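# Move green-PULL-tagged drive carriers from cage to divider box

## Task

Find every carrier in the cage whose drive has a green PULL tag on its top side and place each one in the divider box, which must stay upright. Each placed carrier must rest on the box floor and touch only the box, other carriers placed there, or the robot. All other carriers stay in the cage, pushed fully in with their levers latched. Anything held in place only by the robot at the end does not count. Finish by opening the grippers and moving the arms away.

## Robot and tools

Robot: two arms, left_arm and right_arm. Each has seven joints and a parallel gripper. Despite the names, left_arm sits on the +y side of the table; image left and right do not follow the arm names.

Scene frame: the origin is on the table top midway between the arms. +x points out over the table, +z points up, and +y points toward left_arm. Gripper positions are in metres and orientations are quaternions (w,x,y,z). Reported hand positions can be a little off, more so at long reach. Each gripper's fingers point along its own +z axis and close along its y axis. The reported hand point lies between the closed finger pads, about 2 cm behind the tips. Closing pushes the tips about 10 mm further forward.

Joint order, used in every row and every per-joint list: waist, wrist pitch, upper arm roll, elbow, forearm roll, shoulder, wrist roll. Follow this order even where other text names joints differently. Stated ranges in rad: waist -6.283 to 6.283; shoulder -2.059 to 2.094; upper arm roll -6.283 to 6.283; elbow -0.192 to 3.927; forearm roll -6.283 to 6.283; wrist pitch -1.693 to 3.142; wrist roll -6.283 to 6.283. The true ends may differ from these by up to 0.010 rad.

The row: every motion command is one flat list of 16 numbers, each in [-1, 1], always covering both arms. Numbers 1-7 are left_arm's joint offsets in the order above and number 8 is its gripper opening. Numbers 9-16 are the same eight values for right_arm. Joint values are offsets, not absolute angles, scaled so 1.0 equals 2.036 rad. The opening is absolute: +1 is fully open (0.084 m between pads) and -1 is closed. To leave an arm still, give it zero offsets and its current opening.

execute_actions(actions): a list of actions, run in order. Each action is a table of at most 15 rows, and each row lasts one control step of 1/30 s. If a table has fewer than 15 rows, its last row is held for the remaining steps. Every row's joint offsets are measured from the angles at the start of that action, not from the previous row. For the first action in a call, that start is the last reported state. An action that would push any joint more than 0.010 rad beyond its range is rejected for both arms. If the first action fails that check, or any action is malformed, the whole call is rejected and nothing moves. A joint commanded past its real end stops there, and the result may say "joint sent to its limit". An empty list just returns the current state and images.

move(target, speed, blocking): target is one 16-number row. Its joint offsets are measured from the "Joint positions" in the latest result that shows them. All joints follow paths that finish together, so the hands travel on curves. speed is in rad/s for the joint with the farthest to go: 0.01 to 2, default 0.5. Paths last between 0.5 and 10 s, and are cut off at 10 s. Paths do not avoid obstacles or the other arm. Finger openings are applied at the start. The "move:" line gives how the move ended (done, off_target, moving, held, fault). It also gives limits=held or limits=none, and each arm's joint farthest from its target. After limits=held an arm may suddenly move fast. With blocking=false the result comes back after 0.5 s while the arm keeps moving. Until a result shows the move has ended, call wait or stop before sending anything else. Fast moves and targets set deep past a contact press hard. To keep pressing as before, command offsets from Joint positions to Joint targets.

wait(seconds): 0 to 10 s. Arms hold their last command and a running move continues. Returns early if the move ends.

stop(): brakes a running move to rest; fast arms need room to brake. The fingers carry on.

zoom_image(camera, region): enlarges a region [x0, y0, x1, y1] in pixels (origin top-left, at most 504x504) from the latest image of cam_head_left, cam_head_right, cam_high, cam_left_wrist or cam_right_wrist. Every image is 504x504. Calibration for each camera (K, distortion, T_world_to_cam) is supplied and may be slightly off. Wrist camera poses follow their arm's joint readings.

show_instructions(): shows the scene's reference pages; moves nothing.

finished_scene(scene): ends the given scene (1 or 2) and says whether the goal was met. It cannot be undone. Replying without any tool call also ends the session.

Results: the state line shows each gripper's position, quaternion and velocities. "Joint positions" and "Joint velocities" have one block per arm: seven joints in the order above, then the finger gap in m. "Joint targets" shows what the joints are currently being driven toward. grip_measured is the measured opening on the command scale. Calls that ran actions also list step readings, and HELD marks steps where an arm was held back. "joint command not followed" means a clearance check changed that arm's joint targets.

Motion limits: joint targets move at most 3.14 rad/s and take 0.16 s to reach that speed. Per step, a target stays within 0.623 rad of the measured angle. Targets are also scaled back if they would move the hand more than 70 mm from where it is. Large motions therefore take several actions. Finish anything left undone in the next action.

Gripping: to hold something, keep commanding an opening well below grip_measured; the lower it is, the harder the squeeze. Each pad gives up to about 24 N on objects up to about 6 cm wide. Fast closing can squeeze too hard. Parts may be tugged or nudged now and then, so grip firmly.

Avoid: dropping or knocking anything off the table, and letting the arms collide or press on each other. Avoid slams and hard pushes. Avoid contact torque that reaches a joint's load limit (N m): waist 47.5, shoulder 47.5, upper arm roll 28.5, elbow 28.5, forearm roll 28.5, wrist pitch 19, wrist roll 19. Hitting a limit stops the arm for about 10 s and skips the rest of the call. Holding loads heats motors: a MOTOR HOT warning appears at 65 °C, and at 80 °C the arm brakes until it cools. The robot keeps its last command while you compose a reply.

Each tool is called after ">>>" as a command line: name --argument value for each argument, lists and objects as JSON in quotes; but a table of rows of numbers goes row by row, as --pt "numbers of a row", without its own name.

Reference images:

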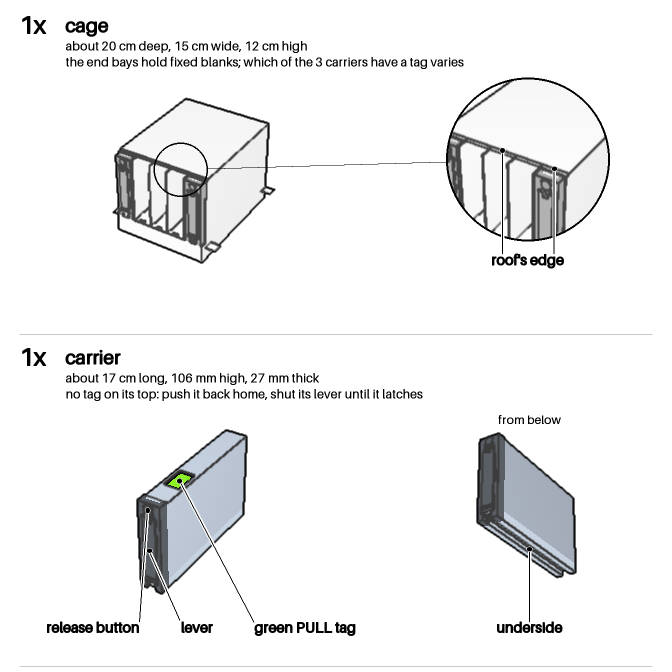

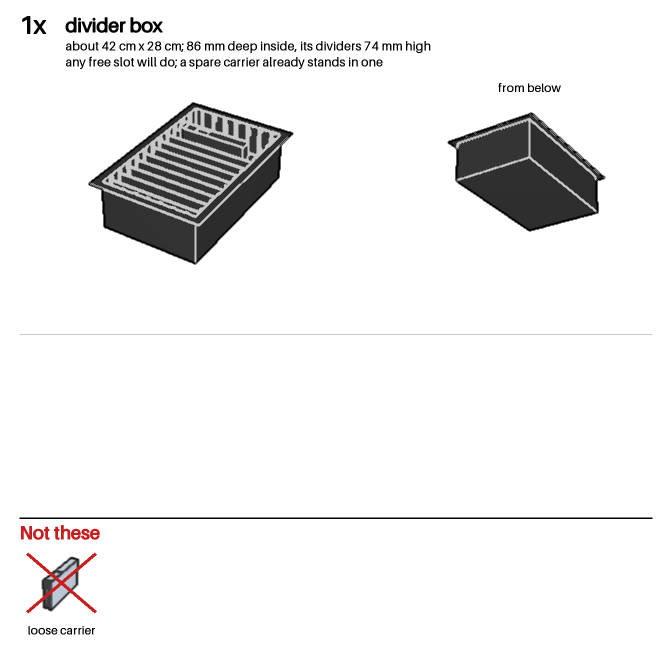

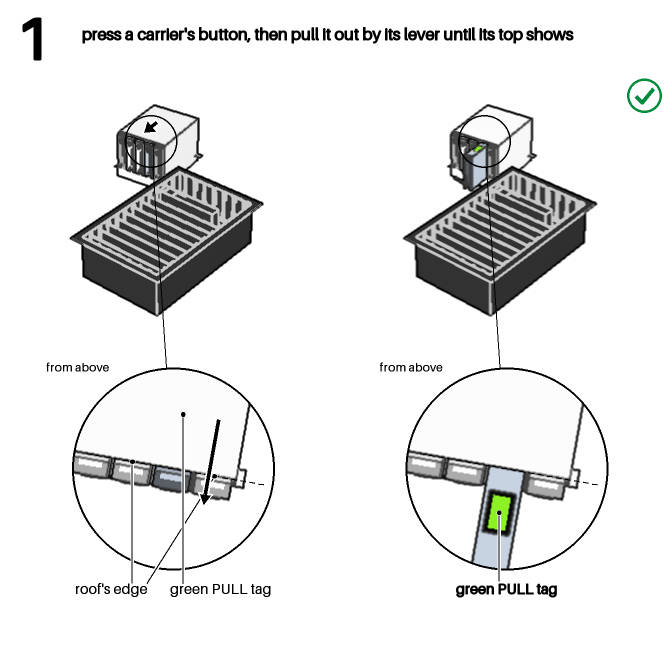

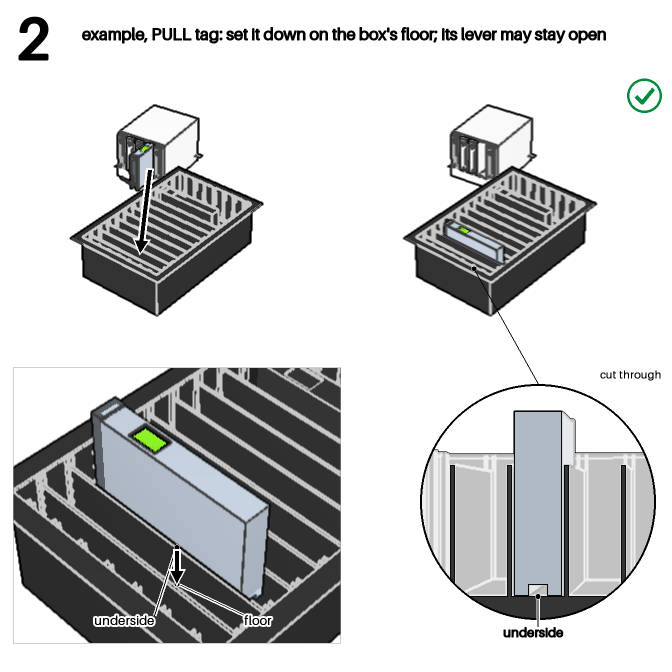

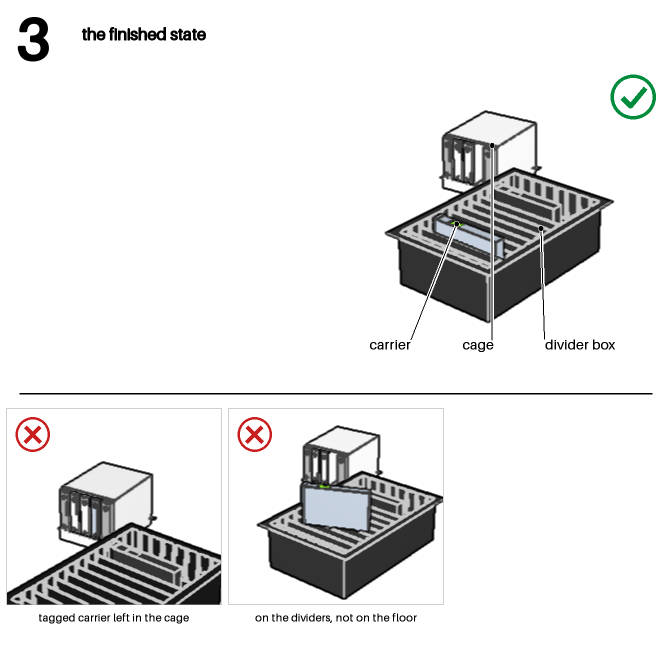

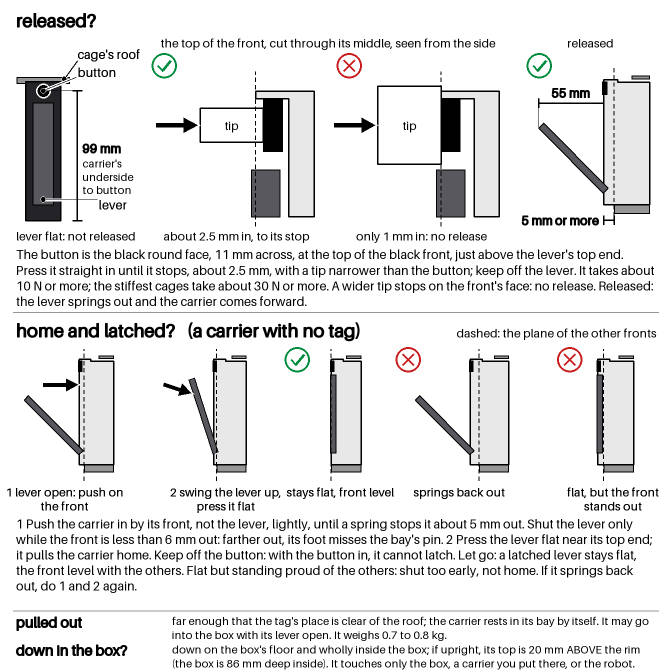

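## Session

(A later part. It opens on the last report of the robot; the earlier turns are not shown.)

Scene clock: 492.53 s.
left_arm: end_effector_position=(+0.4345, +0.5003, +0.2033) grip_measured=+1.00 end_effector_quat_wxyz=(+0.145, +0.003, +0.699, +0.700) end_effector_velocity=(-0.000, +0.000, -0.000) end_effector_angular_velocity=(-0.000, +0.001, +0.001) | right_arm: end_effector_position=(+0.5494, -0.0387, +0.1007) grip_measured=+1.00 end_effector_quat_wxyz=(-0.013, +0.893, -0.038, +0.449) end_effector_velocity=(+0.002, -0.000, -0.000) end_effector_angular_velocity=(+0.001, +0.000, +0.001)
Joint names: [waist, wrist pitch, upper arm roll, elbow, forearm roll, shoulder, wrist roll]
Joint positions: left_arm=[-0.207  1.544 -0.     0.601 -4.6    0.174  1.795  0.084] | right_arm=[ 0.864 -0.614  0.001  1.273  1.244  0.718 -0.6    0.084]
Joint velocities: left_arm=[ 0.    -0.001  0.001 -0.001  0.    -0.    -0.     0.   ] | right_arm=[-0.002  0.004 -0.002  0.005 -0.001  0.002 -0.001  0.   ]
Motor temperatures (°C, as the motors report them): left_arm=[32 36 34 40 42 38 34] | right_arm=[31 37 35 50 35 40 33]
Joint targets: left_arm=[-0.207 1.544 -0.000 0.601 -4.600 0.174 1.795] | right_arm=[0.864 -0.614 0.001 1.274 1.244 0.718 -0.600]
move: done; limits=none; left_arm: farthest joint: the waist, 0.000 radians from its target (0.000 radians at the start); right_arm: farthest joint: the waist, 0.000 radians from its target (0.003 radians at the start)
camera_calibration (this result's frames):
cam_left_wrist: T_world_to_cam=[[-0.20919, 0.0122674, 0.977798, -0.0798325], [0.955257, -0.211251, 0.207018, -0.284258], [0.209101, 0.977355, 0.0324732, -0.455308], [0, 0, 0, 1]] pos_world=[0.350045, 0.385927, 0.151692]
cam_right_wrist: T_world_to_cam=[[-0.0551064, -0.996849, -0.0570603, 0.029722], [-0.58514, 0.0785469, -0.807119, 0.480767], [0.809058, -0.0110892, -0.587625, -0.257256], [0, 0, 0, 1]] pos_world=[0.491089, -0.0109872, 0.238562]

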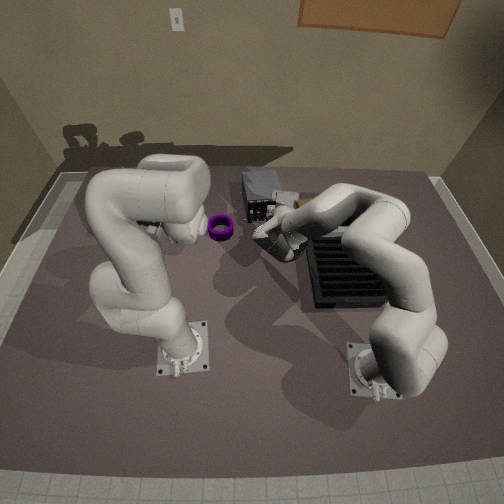

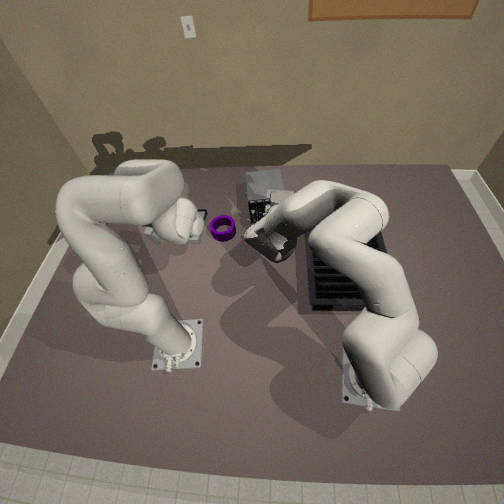

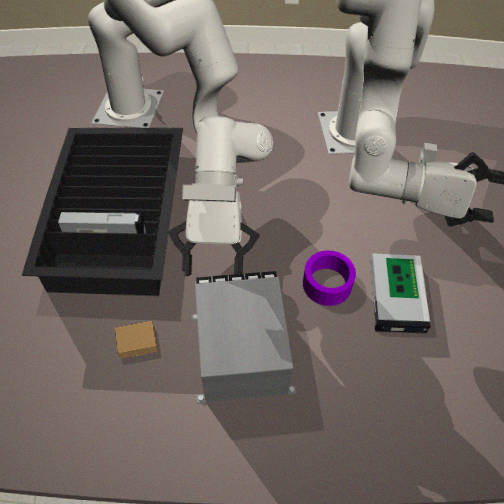

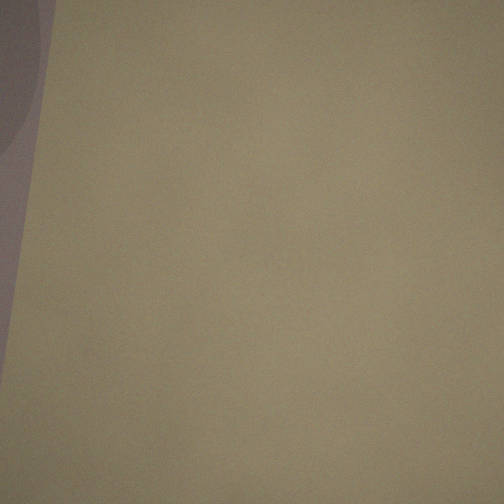

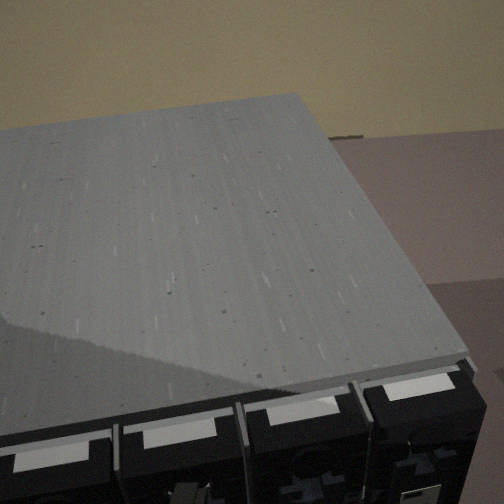

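>>> move --target '[0,0,0,0,0,0,0,1, -0.0008,0,0,0.0040,0,0.0050,0,1]' --speed 0.05

>>> zoom_image --camera "cam_right_wrist" --region '[100, 380, 300, 504]'

Scene clock: 507.23 s.
left_arm: end_effector_position=(+0.4345, +0.5003, +0.2033) grip_measured=+1.00 end_effector_quat_wxyz=(+0.145, +0.003, +0.699, +0.700) end_effector_velocity=(+0.000, -0.001, -0.000) end_effector_angular_velocity=(+0.000, +0.001, -0.002) | right_arm: end_effector_position=(+0.5509, -0.0388, +0.0979) grip_measured=+1.00 end_effector_quat_wxyz=(-0.013, +0.893, -0.039, +0.448) end_effector_velocity=(-0.001, +0.001, -0.001) end_effector_angular_velocity=(-0.002, +0.000, +0.002)
Joint names: [waist, wrist pitch, upper arm roll, elbow, forearm roll, shoulder, wrist roll]
Joint positions: left_arm=[-0.207  1.544 -0.     0.601 -4.6    0.174  1.795  0.084] | right_arm=[ 0.862 -0.614  0.001  1.282  1.244  0.728 -0.6    0.084]
Joint velocities: left_arm=[ 0.     0.001 -0.002 -0.001 -0.    -0.     0.001  0.   ] | right_arm=[ 0.002 -0.001  0.    -0.    -0.     0.001 -0.001  0.   ]
Motor temperatures (°C, as the motors report them): left_arm=[32 36 34 40 42 38 34] | right_arm=[31 38 35 51 35 40 33]
Joint targets: left_arm=[-0.207 1.544 -0.000 0.601 -4.600 0.174 1.795] | right_arm=[0.862 -0.614 0.001 1.282 1.244 0.728 -0.600]
move: done; limits=none; left_arm: farthest joint: the waist, 0.000 radians from its target (0.000 radians at the start); right_arm: farthest joint: the shoulder, 0.001 radians from its target (0.010 radians at the start)
camera_calibration (this result's frames):
cam_left_wrist: T_world_to_cam=[[-0.20919, 0.0122674, 0.977798, -0.0798325], [0.955257, -0.211251, 0.207018, -0.284258], [0.209101, 0.977355, 0.0324731, -0.455308], [0, 0, 0, 1]] pos_world=[0.350045, 0.385927, 0.151692]
cam_right_wrist: T_world_to_cam=[[-0.0568337, -0.996812, -0.0560049, 0.0303629], [-0.585731, 0.0787179, -0.806674, 0.479677], [0.80851, -0.0130425, -0.588337, -0.259814], [0, 0, 0, 1]] pos_world=[0.49275, -0.0108816, 0.235785]

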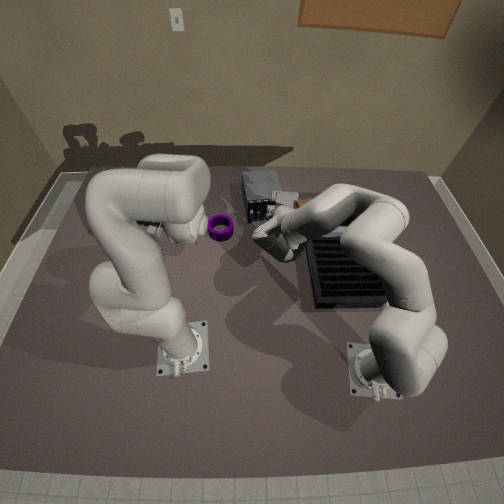

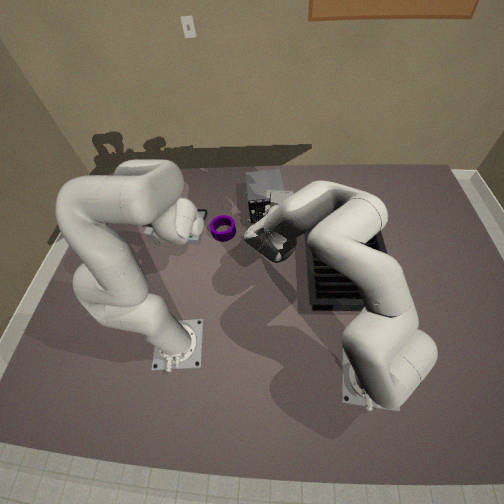

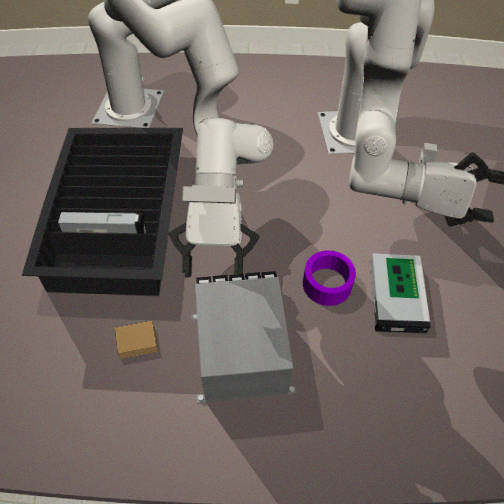

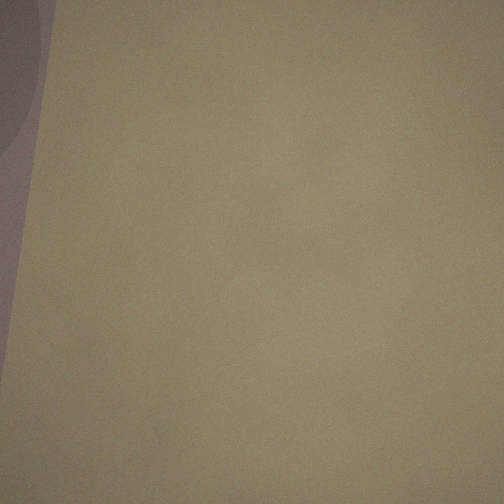

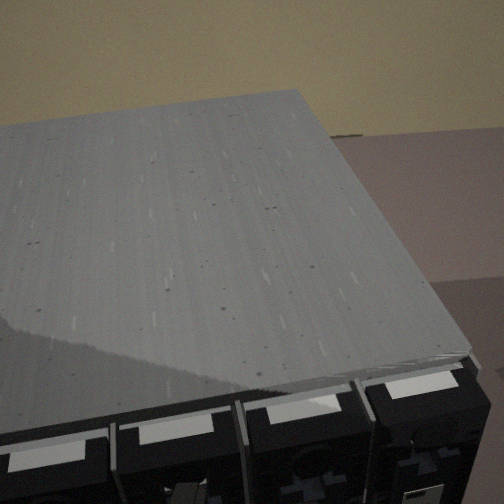

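Region (100, 380, 300, 504) of cam_right_wrist's 504x504 image, scaled by 2.520, with more detail than that image has; it fills the top 312 rows of this view, and the rest is white.

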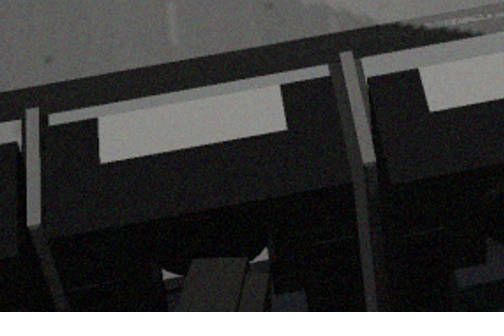

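>>> zoom_image --camera "cam_right_wrist" --region '[140, 444, 240, 504]'

Region (140, 444, 240, 504) of cam_right_wrist's 504x504 image, scaled by 5.040, with more detail than that image has; it fills the top 302 rows of this view, and the rest is white.

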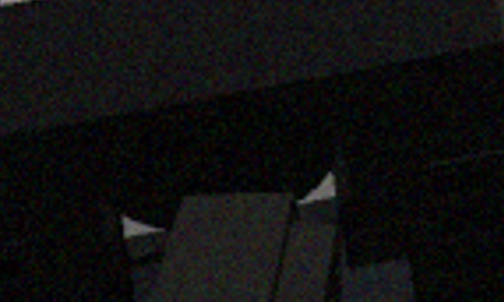

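>>> move --target '[0,0,0,0,0,0,0,1, -0.00105,0,0,0.0035,0,0.0023,0,1]' --speed 0.03

>>> zoom_image --camera "cam_right_wrist" --region '[100, 380, 300, 504]'

Scene clock: 538.63 s.
left_arm: end_effector_position=(+0.4345, +0.5003, +0.2033) grip_measured=+1.00 end_effector_quat_wxyz=(+0.145, +0.003, +0.699, +0.700) end_effector_velocity=(+0.000, -0.000, -0.000) end_effector_angular_velocity=(-0.001, -0.000, -0.001) | right_arm: end_effector_position=(+0.5521, -0.0391, +0.0961) grip_measured=+1.00 end_effector_quat_wxyz=(-0.012, +0.893, -0.039, +0.448) end_effector_velocity=(+0.001, +0.001, +0.002) end_effector_angular_velocity=(+0.001, -0.004, +0.001)
Joint names: [waist, wrist pitch, upper arm roll, elbow, forearm roll, shoulder, wrist roll]
Joint positions: left_arm=[-0.207  1.544 -0.     0.601 -4.6    0.174  1.795  0.084] | right_arm=[ 0.86  -0.613  0.001  1.288  1.244  0.733 -0.6    0.084]
Joint velocities: left_arm=[-0.    -0.001 -0.001  0.    -0.    -0.    -0.     0.   ] | right_arm=[ 0.001 -0.001 -0.001  0.004 -0.002  0.     0.     0.   ]
Motor temperatures (°C, as the motors report them): left_arm=[32 36 34 40 42 38 34] | right_arm=[31 37 35 50 35 39 33]
Joint targets: left_arm=[-0.207 1.544 -0.000 0.601 -4.600 0.174 1.795] | right_arm=[0.860 -0.614 0.001 1.289 1.244 0.732 -0.600]
move: done; limits=none; left_arm: farthest joint: the waist, 0.000 radians from its target (0.000 radians at the start); right_arm: farthest joint: the shoulder, 0.001 radians from its target (0.005 radians at the start)
camera_calibration (this result's frames):
cam_left_wrist: T_world_to_cam=[[-0.20919, 0.0122672, 0.977798, -0.0798324], [0.955257, -0.211251, 0.207018, -0.284258], [0.209101, 0.977355, 0.0324733, -0.455308], [0, 0, 0, 1]] pos_world=[0.350045, 0.385927, 0.151692]
cam_right_wrist: T_world_to_cam=[[-0.058357, -0.996702, -0.0563794, 0.0309619], [-0.58655, 0.0799323, -0.805959, 0.479408], [0.807808, -0.0139641, -0.58928, -0.261301], [0, 0, 0, 1]] pos_world=[0.494085, -0.0111093, 0.234149]

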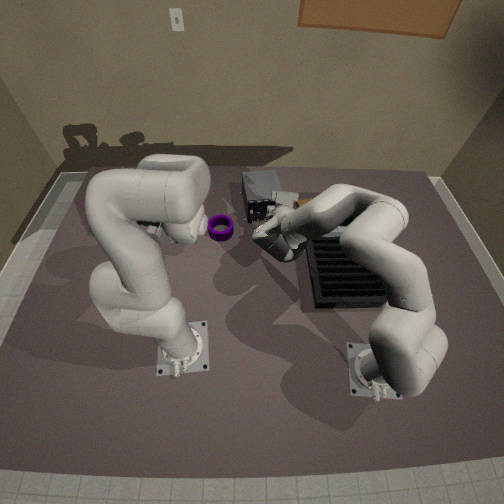

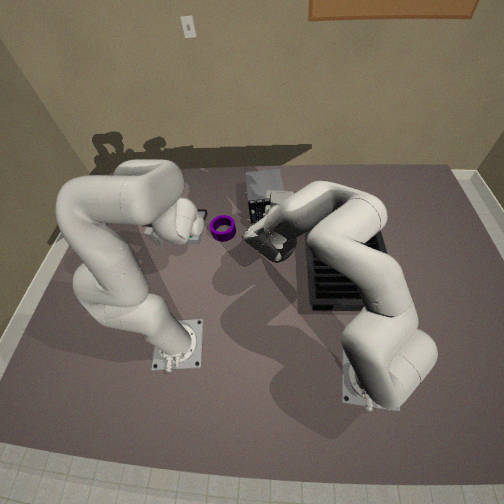

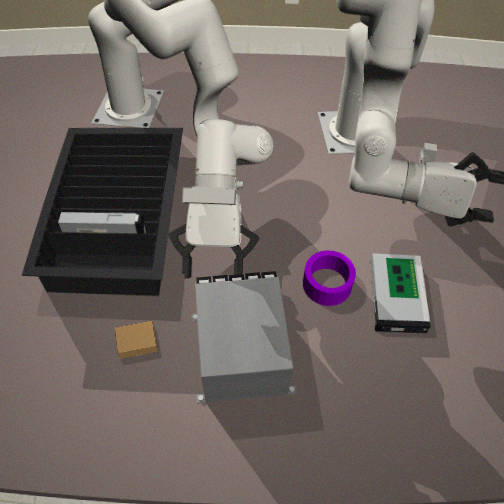

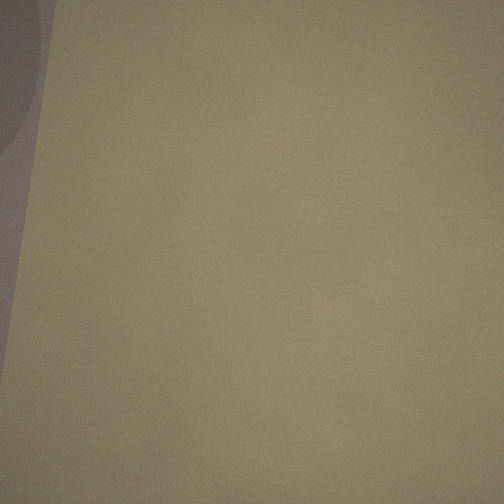

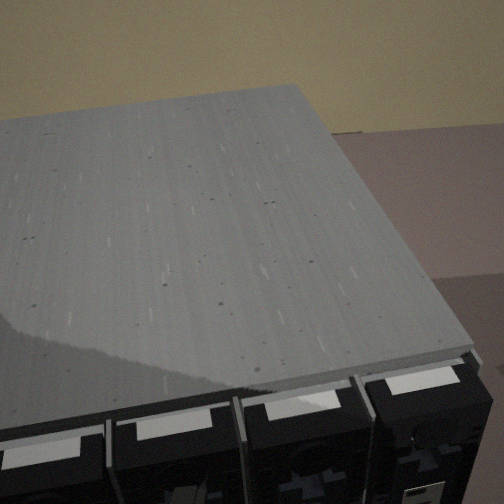

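Region (100, 380, 300, 504) of cam_right_wrist's 504x504 image, scaled by 2.520, with more detail than that image has; it fills the top 312 rows of this view, and the rest is white.

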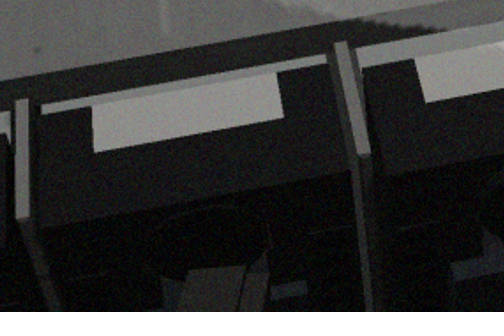

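>>> move --target '[0,0,0,0,0,0,0,1, 0.0016,0,0,-0.0074,0,-0.0083,0,1]' --speed 0.04

>>> zoom_image --camera "cam_right_wrist" --region '[100, 380, 300, 504]'

Scene clock: 547.77 s.
left_arm: end_effector_position=(+0.4345, +0.5003, +0.2033) grip_measured=+1.00 end_effector_quat_wxyz=(+0.145, +0.003, +0.699, +0.700) end_effector_velocity=(+0.000, +0.000, +0.001) end_effector_angular_velocity=(+0.001, -0.002, +0.001) | right_arm: end_effector_position=(+0.5507, -0.0387, +0.1037) grip_measured=+1.00 end_effector_quat_wxyz=(-0.014, +0.892, -0.039, +0.451) end_effector_velocity=(-0.004, +0.004, -0.005) end_effector_angular_velocity=(-0.000, +0.012, +0.010)
Joint names: [waist, wrist pitch, upper arm roll, elbow, forearm roll, shoulder, wrist roll]
Joint positions: left_arm=[-0.207  1.544 -0.     0.601 -4.6    0.174  1.795  0.084] | right_arm=[ 0.863 -0.615  0.     1.275  1.244  0.714 -0.6    0.084]
Joint velocities: left_arm=[-0.     0.001  0.001  0.001  0.    -0.    -0.     0.   ] | right_arm=[ 0.003  0.006  0.005 -0.004  0.     0.002 -0.001  0.   ]
Motor temperatures (°C, as the motors report them): left_arm=[32 36 34 40 42 38 34] | right_arm=[31 38 36 54 35 40 33]
Joint targets: left_arm=[-0.207 1.544 -0.000 0.601 -4.600 0.174 1.795] | right_arm=[0.863 -0.613 0.001 1.273 1.244 0.717 -0.600]
move: done; limits=none; left_arm: farthest joint: the waist, 0.000 radians from its target (0.000 radians at the start); right_arm: farthest joint: the shoulder, 0.002 radians from its target (0.016 radians at the start)
camera_calibration (this result's frames):
cam_left_wrist: T_world_to_cam=[[-0.20919, 0.0122673, 0.977798, -0.0798325], [0.955257, -0.211251, 0.207018, -0.284258], [0.209101, 0.977355, 0.0324733, -0.455308], [0, 0, 0, 1]] pos_world=[0.350045, 0.385927, 0.151692]
cam_right_wrist: T_world_to_cam=[[-0.0562214, -0.996614, -0.0599943, 0.0308622], [-0.581124, 0.0815263, -0.809721, 0.482095], [0.811871, -0.0106596, -0.58374, -0.258437], [0, 0, 0, 1]] pos_world=[0.49171, -0.0113005, 0.241354]

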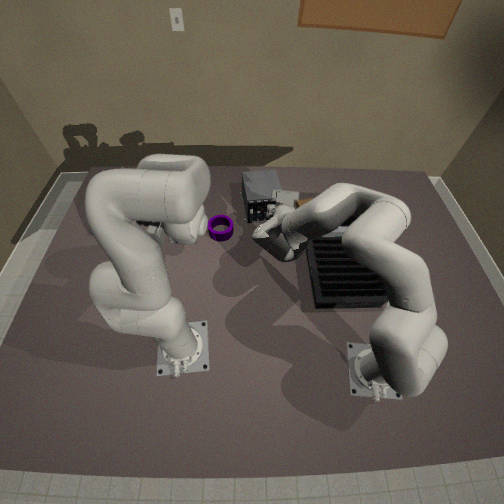

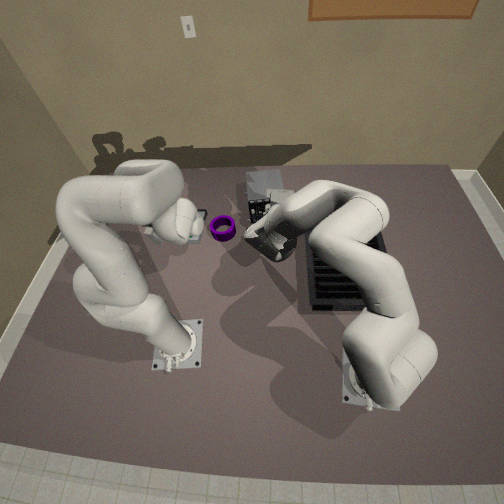

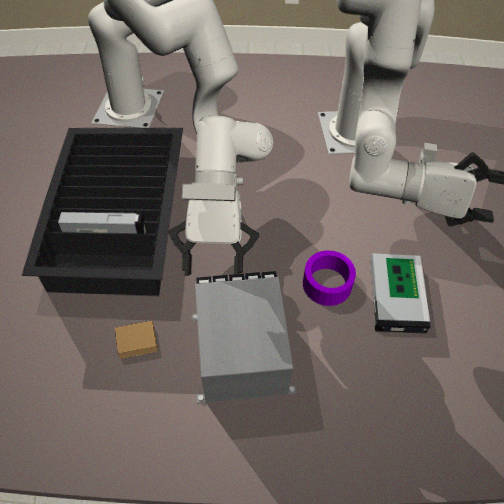

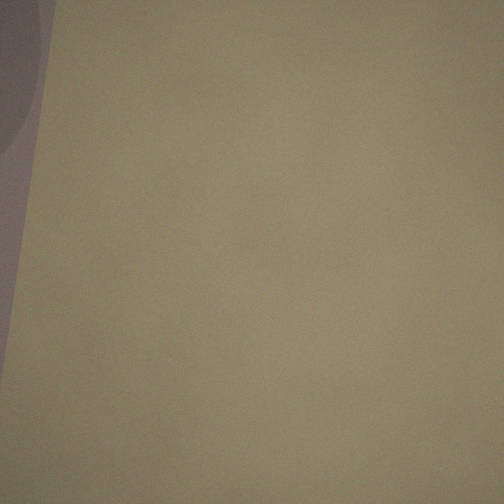

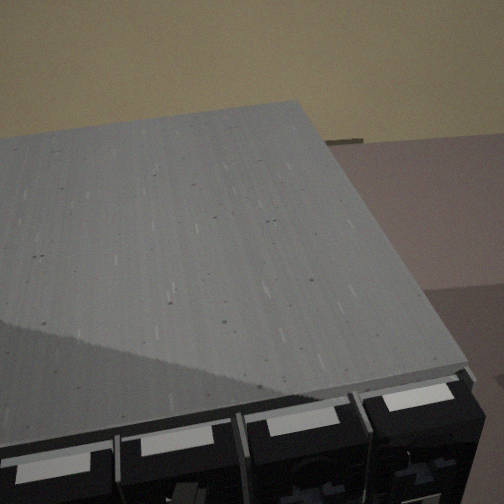

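Region (100, 380, 300, 504) of cam_right_wrist's 504x504 image, scaled by 2.520, with more detail than that image has; it fills the top 312 rows of this view, and the rest is white.

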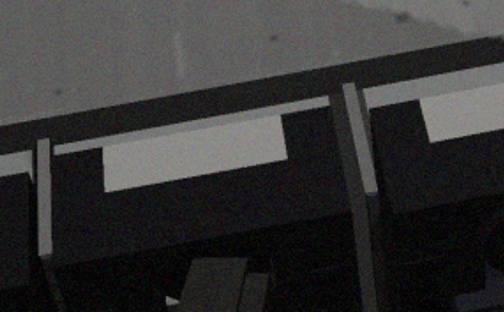

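>>> move --target '[0,0,0,0,0,0,0,1, 0.0005,0,0,0.0002,0,0.0025,0,1]' --speed 0.03

>>> zoom_image --camera "cam_right_wrist" --region '[100, 380, 300, 504]'

Scene clock: 558.00 s.
left_arm: end_effector_position=(+0.4345, +0.5003, +0.2033) grip_measured=+1.00 end_effector_quat_wxyz=(+0.145, +0.003, +0.699, +0.700) end_effector_velocity=(-0.000, +0.001, +0.000) end_effector_angular_velocity=(+0.002, +0.000, +0.002) | right_arm: end_effector_position=(+0.5497, -0.0387, +0.1007) grip_measured=+1.00 end_effector_quat_wxyz=(-0.013, +0.892, -0.038, +0.449) end_effector_velocity=(+0.002, +0.001, -0.000) end_effector_angular_velocity=(+0.003, -0.000, +0.002)
Joint names: [waist, wrist pitch, upper arm roll, elbow, forearm roll, shoulder, wrist roll]
Joint positions: left_arm=[-0.207  1.544 -0.     0.601 -4.6    0.174  1.795  0.084] | right_arm=[ 0.864 -0.616  0.     1.275  1.244  0.719 -0.6    0.084]
Joint velocities: left_arm=[0.    0.001 0.001 0.    0.    0.    0.    0.   ] | right_arm=[-0.001  0.004 -0.001  0.007 -0.003  0.003  0.001  0.   ]
Motor temperatures (°C, as the motors report them): left_arm=[32 36 34 40 42 38 34] | right_arm=[31 37 36 53 35 40 33]
Joint targets: left_arm=[-0.207 1.544 -0.000 0.601 -4.600 0.174 1.795] | right_arm=[0.864 -0.615 0.000 1.276 1.244 0.720 -0.600]
move: done; limits=none; left_arm: farthest joint: the waist, 0.000 radians from its target (0.000 radians at the start); right_arm: farthest joint: the wrist pitch, 0.001 radians from its target (0.002 radians at the start)
camera_calibration (this result's frames):
cam_left_wrist: T_world_to_cam=[[-0.20919, 0.0122673, 0.977798, -0.0798324], [0.955257, -0.211252, 0.207018, -0.284258], [0.209101, 0.977355, 0.0324733, -0.455308], [0, 0, 0, 1]] pos_world=[0.350045, 0.385927, 0.151692]
cam_right_wrist: T_world_to_cam=[[-0.0555468, -0.996853, -0.0565533, 0.0299903], [-0.584033, 0.0783793, -0.807937, 0.480427], [0.809827, -0.0118493, -0.586549, -0.258048], [0, 0, 0, 1]] pos_world=[0.491225, -0.0108173, 0.238493]

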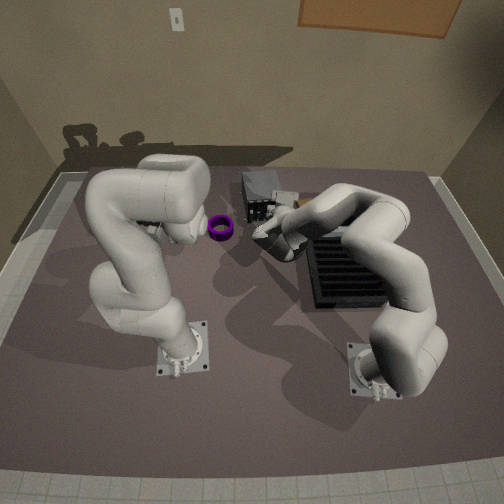

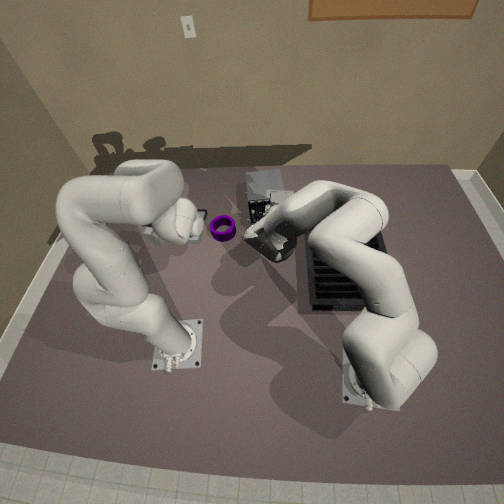

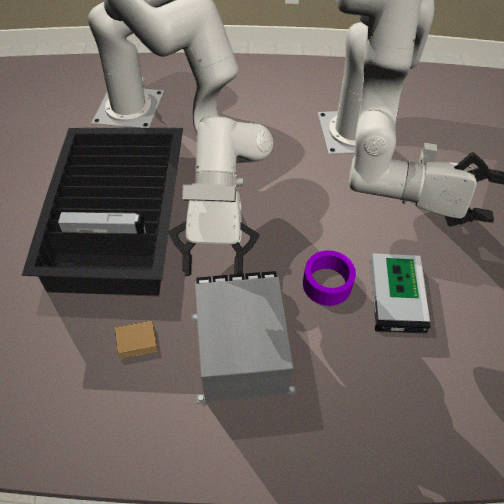

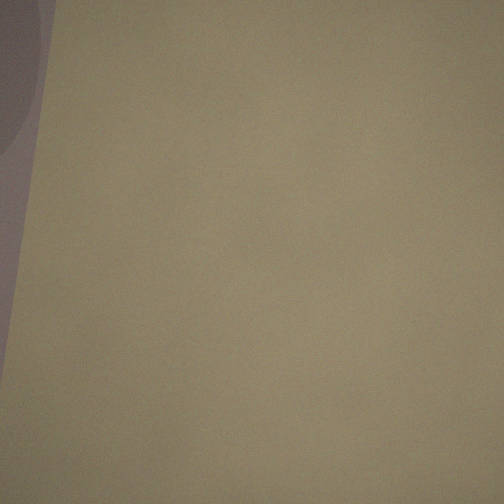

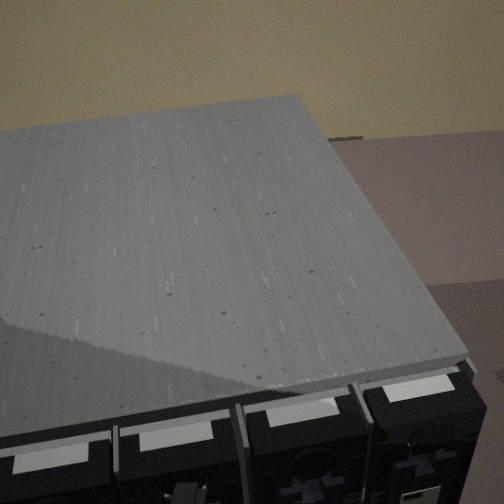

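Region (100, 380, 300, 504) of cam_right_wrist's 504x504 image, scaled by 2.520, with more detail than that image has; it fills the top 312 rows of this view, and the rest is white.

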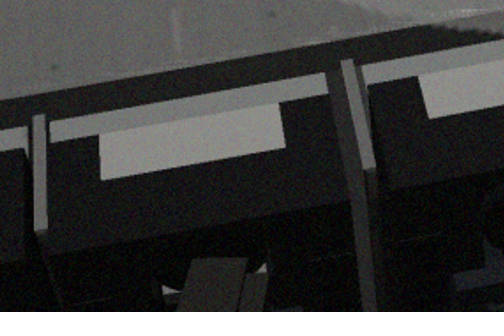

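>>> move --target '[0,0,0,0,0,0,0,1, -0.0016,0,0,0.0049,0,0.0024,0,1]' --speed 0.03

>>> zoom_image --camera "cam_right_wrist" --region '[100, 380, 300, 504]'

Scene clock: 586.50 s.
left_arm: end_effector_position=(+0.4345, +0.5003, +0.2033) grip_measured=+1.00 end_effector_quat_wxyz=(+0.145, +0.003, +0.699, +0.700) end_effector_velocity=(+0.001, -0.001, +0.000) end_effector_angular_velocity=(-0.000, -0.002, -0.001) | right_arm: end_effector_position=(+0.5516, -0.0384, +0.1008) grip_measured=+1.00 end_effector_quat_wxyz=(-0.014, +0.892, -0.040, +0.450) end_effector_velocity=(+0.002, -0.000, +0.001) end_effector_angular_velocity=(+0.003, -0.002, -0.002)
Joint names: [waist, wrist pitch, upper arm roll, elbow, forearm roll, shoulder, wrist roll]
Joint positions: left_arm=[-0.207  1.544 -0.     0.601 -4.6    0.174  1.795  0.084] | right_arm=[ 0.862 -0.616  0.001  1.283  1.245  0.724 -0.6    0.084]
Joint velocities: left_arm=[-0.     0.    -0.001  0.001 -0.     0.    -0.001  0.   ] | right_arm=[-0.002  0.001 -0.     0.005 -0.     0.002  0.001  0.   ]
Motor temperatures (°C, as the motors report them): left_arm=[32 36 34 40 42 38 34] | right_arm=[31 37 35 53 35 40 33]
Joint targets: left_arm=[-0.207 1.544 -0.000 0.601 -4.600 0.174 1.795] | right_arm=[0.861 -0.616 0.000 1.285 1.244 0.724 -0.600]
move: done; limits=none; left_arm: farthest joint: the waist, 0.000 radians from its target (0.000 radians at the start); right_arm: farthest joint: the elbow, 0.002 radians from its target (0.009 radians at the start)
camera_calibration (this result's frames):
cam_left_wrist: T_world_to_cam=[[-0.20919, 0.0122675, 0.977798, -0.0798325], [0.955257, -0.211251, 0.207018, -0.284258], [0.209101, 0.977355, 0.0324731, -0.455308], [0, 0, 0, 1]] pos_world=[0.350045, 0.385927, 0.151692]
cam_right_wrist: T_world_to_cam=[[-0.0577258, -0.996569, -0.0593175, 0.0318449], [-0.582139, 0.0818707, -0.808957, 0.480776], [0.811038, -0.0121667, -0.584867, -0.260361], [0, 0, 0, 1]] pos_world=[0.492879, -0.0107936, 0.23854]

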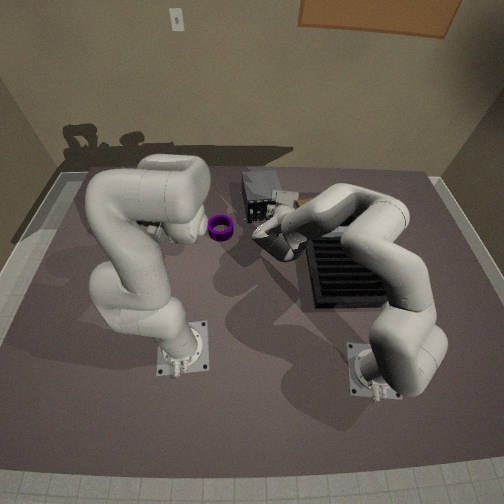

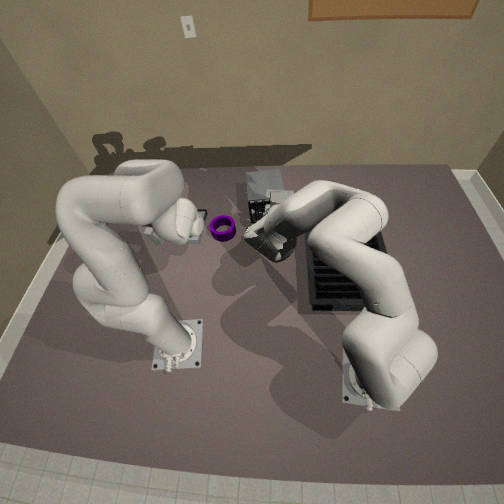

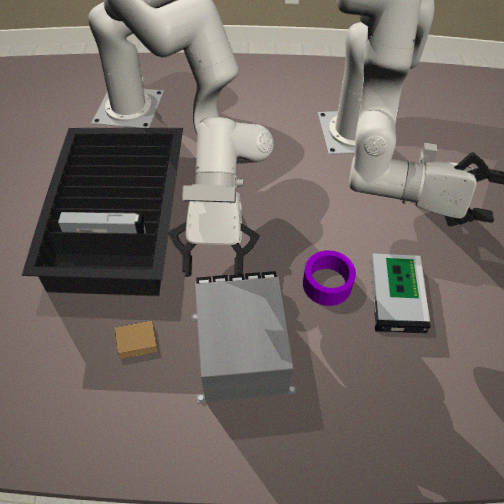

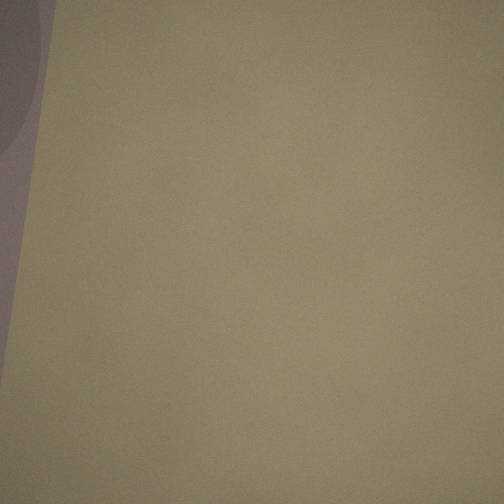

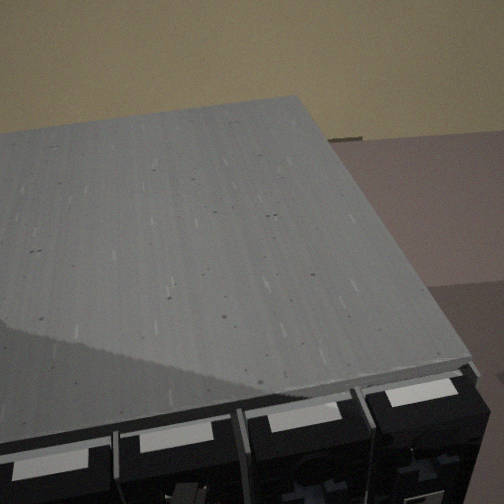

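Region (100, 380, 300, 504) of cam_right_wrist's 504x504 image, scaled by 2.520, with more detail than that image has; it fills the top 312 rows of this view, and the rest is white.

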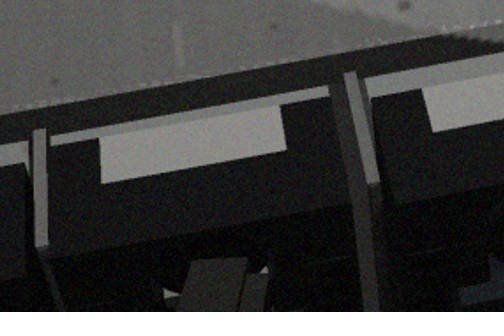

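>>> move --target '[0,0,0,0,0,0,0,1, -0.0021,0,0,0.0059,0,0.0024,0,1]' --speed 0.03

>>> zoom_image --camera "cam_right_wrist" --region '[100, 380, 300, 504]'

Scene clock: 590.47 s.
left_arm: end_effector_position=(+0.4345, +0.5003, +0.2033) grip_measured=+1.00 end_effector_quat_wxyz=(+0.145, +0.003, +0.699, +0.700) end_effector_velocity=(+0.000, +0.000, +0.000) end_effector_angular_velocity=(+0.000, -0.000, +0.001) | right_arm: end_effector_position=(+0.5534, -0.0388, +0.1010) grip_measured=+1.00 end_effector_quat_wxyz=(-0.014, +0.891, -0.042, +0.451) end_effector_velocity=(+0.001, -0.000, -0.001) end_effector_angular_velocity=(-0.000, +0.002, +0.000)
Joint names: [waist, wrist pitch, upper arm roll, elbow, forearm roll, shoulder, wrist roll]
Joint positions: left_arm=[-0.207  1.544 -0.     0.601 -4.6    0.174  1.795  0.084] | right_arm=[ 0.859 -0.617  0.003  1.289  1.245  0.727 -0.6    0.084]
Joint velocities: left_arm=[ 0.    -0.     0.001  0.001  0.     0.     0.     0.   ] | right_arm=[-0.001  0.002 -0.001  0.002 -0.001  0.002 -0.     0.   ]
Motor temperatures (°C, as the motors report them): left_arm=[32 36 34 40 42 38 34] | right_arm=[31 37 36 55 35 40 33]
Joint targets: left_arm=[-0.207 1.544 -0.000 0.601 -4.600 0.174 1.795] | right_arm=[0.858 -0.616 0.001 1.295 1.245 0.729 -0.600]
move: done; limits=none; left_arm: farthest joint: the waist, 0.000 radians from its target (0.000 radians at the start); right_arm: farthest joint: the elbow, 0.006 radians from its target (0.010 radians at the start)
camera_calibration (this result's frames):
cam_left_wrist: T_world_to_cam=[[-0.20919, 0.0122675, 0.977798, -0.0798325], [0.955257, -0.211252, 0.207018, -0.284258], [0.209101, 0.977355, 0.0324732, -0.455308], [0, 0, 0, 1]] pos_world=[0.350045, 0.385927, 0.151692]
cam_right_wrist: T_world_to_cam=[[-0.0604851, -0.996276, -0.0614445, 0.0333413], [-0.58019, 0.085181, -0.810015, 0.481139], [0.812233, -0.0133444, -0.583181, -0.262546], [0, 0, 0, 1]] pos_world=[0.494416, -0.0112703, 0.238667]

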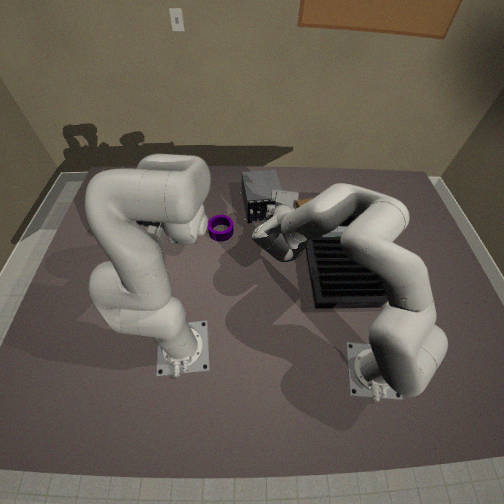

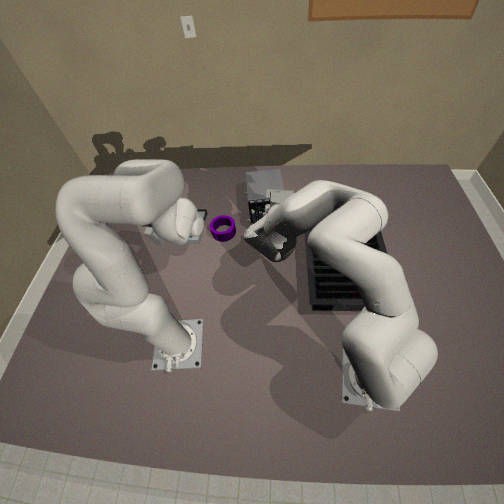

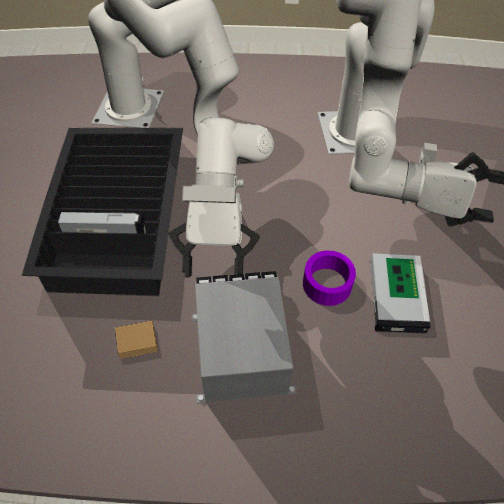

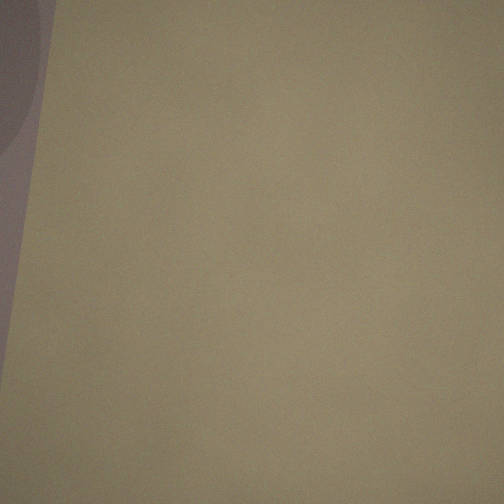

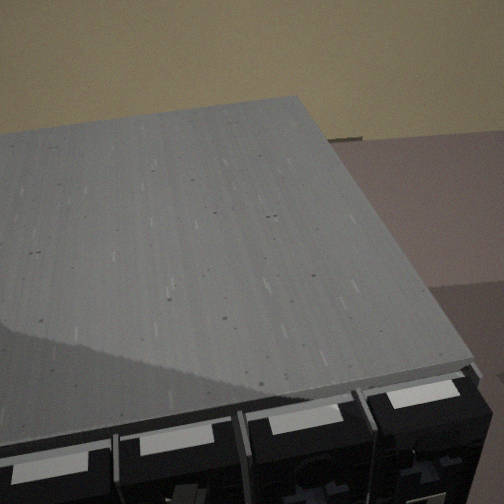

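Region (100, 380, 300, 504) of cam_right_wrist's 504x504 image, scaled by 2.520, with more detail than that image has; it fills the top 312 rows of this view, and the rest is white.

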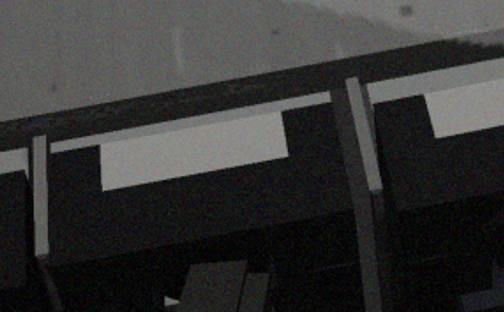

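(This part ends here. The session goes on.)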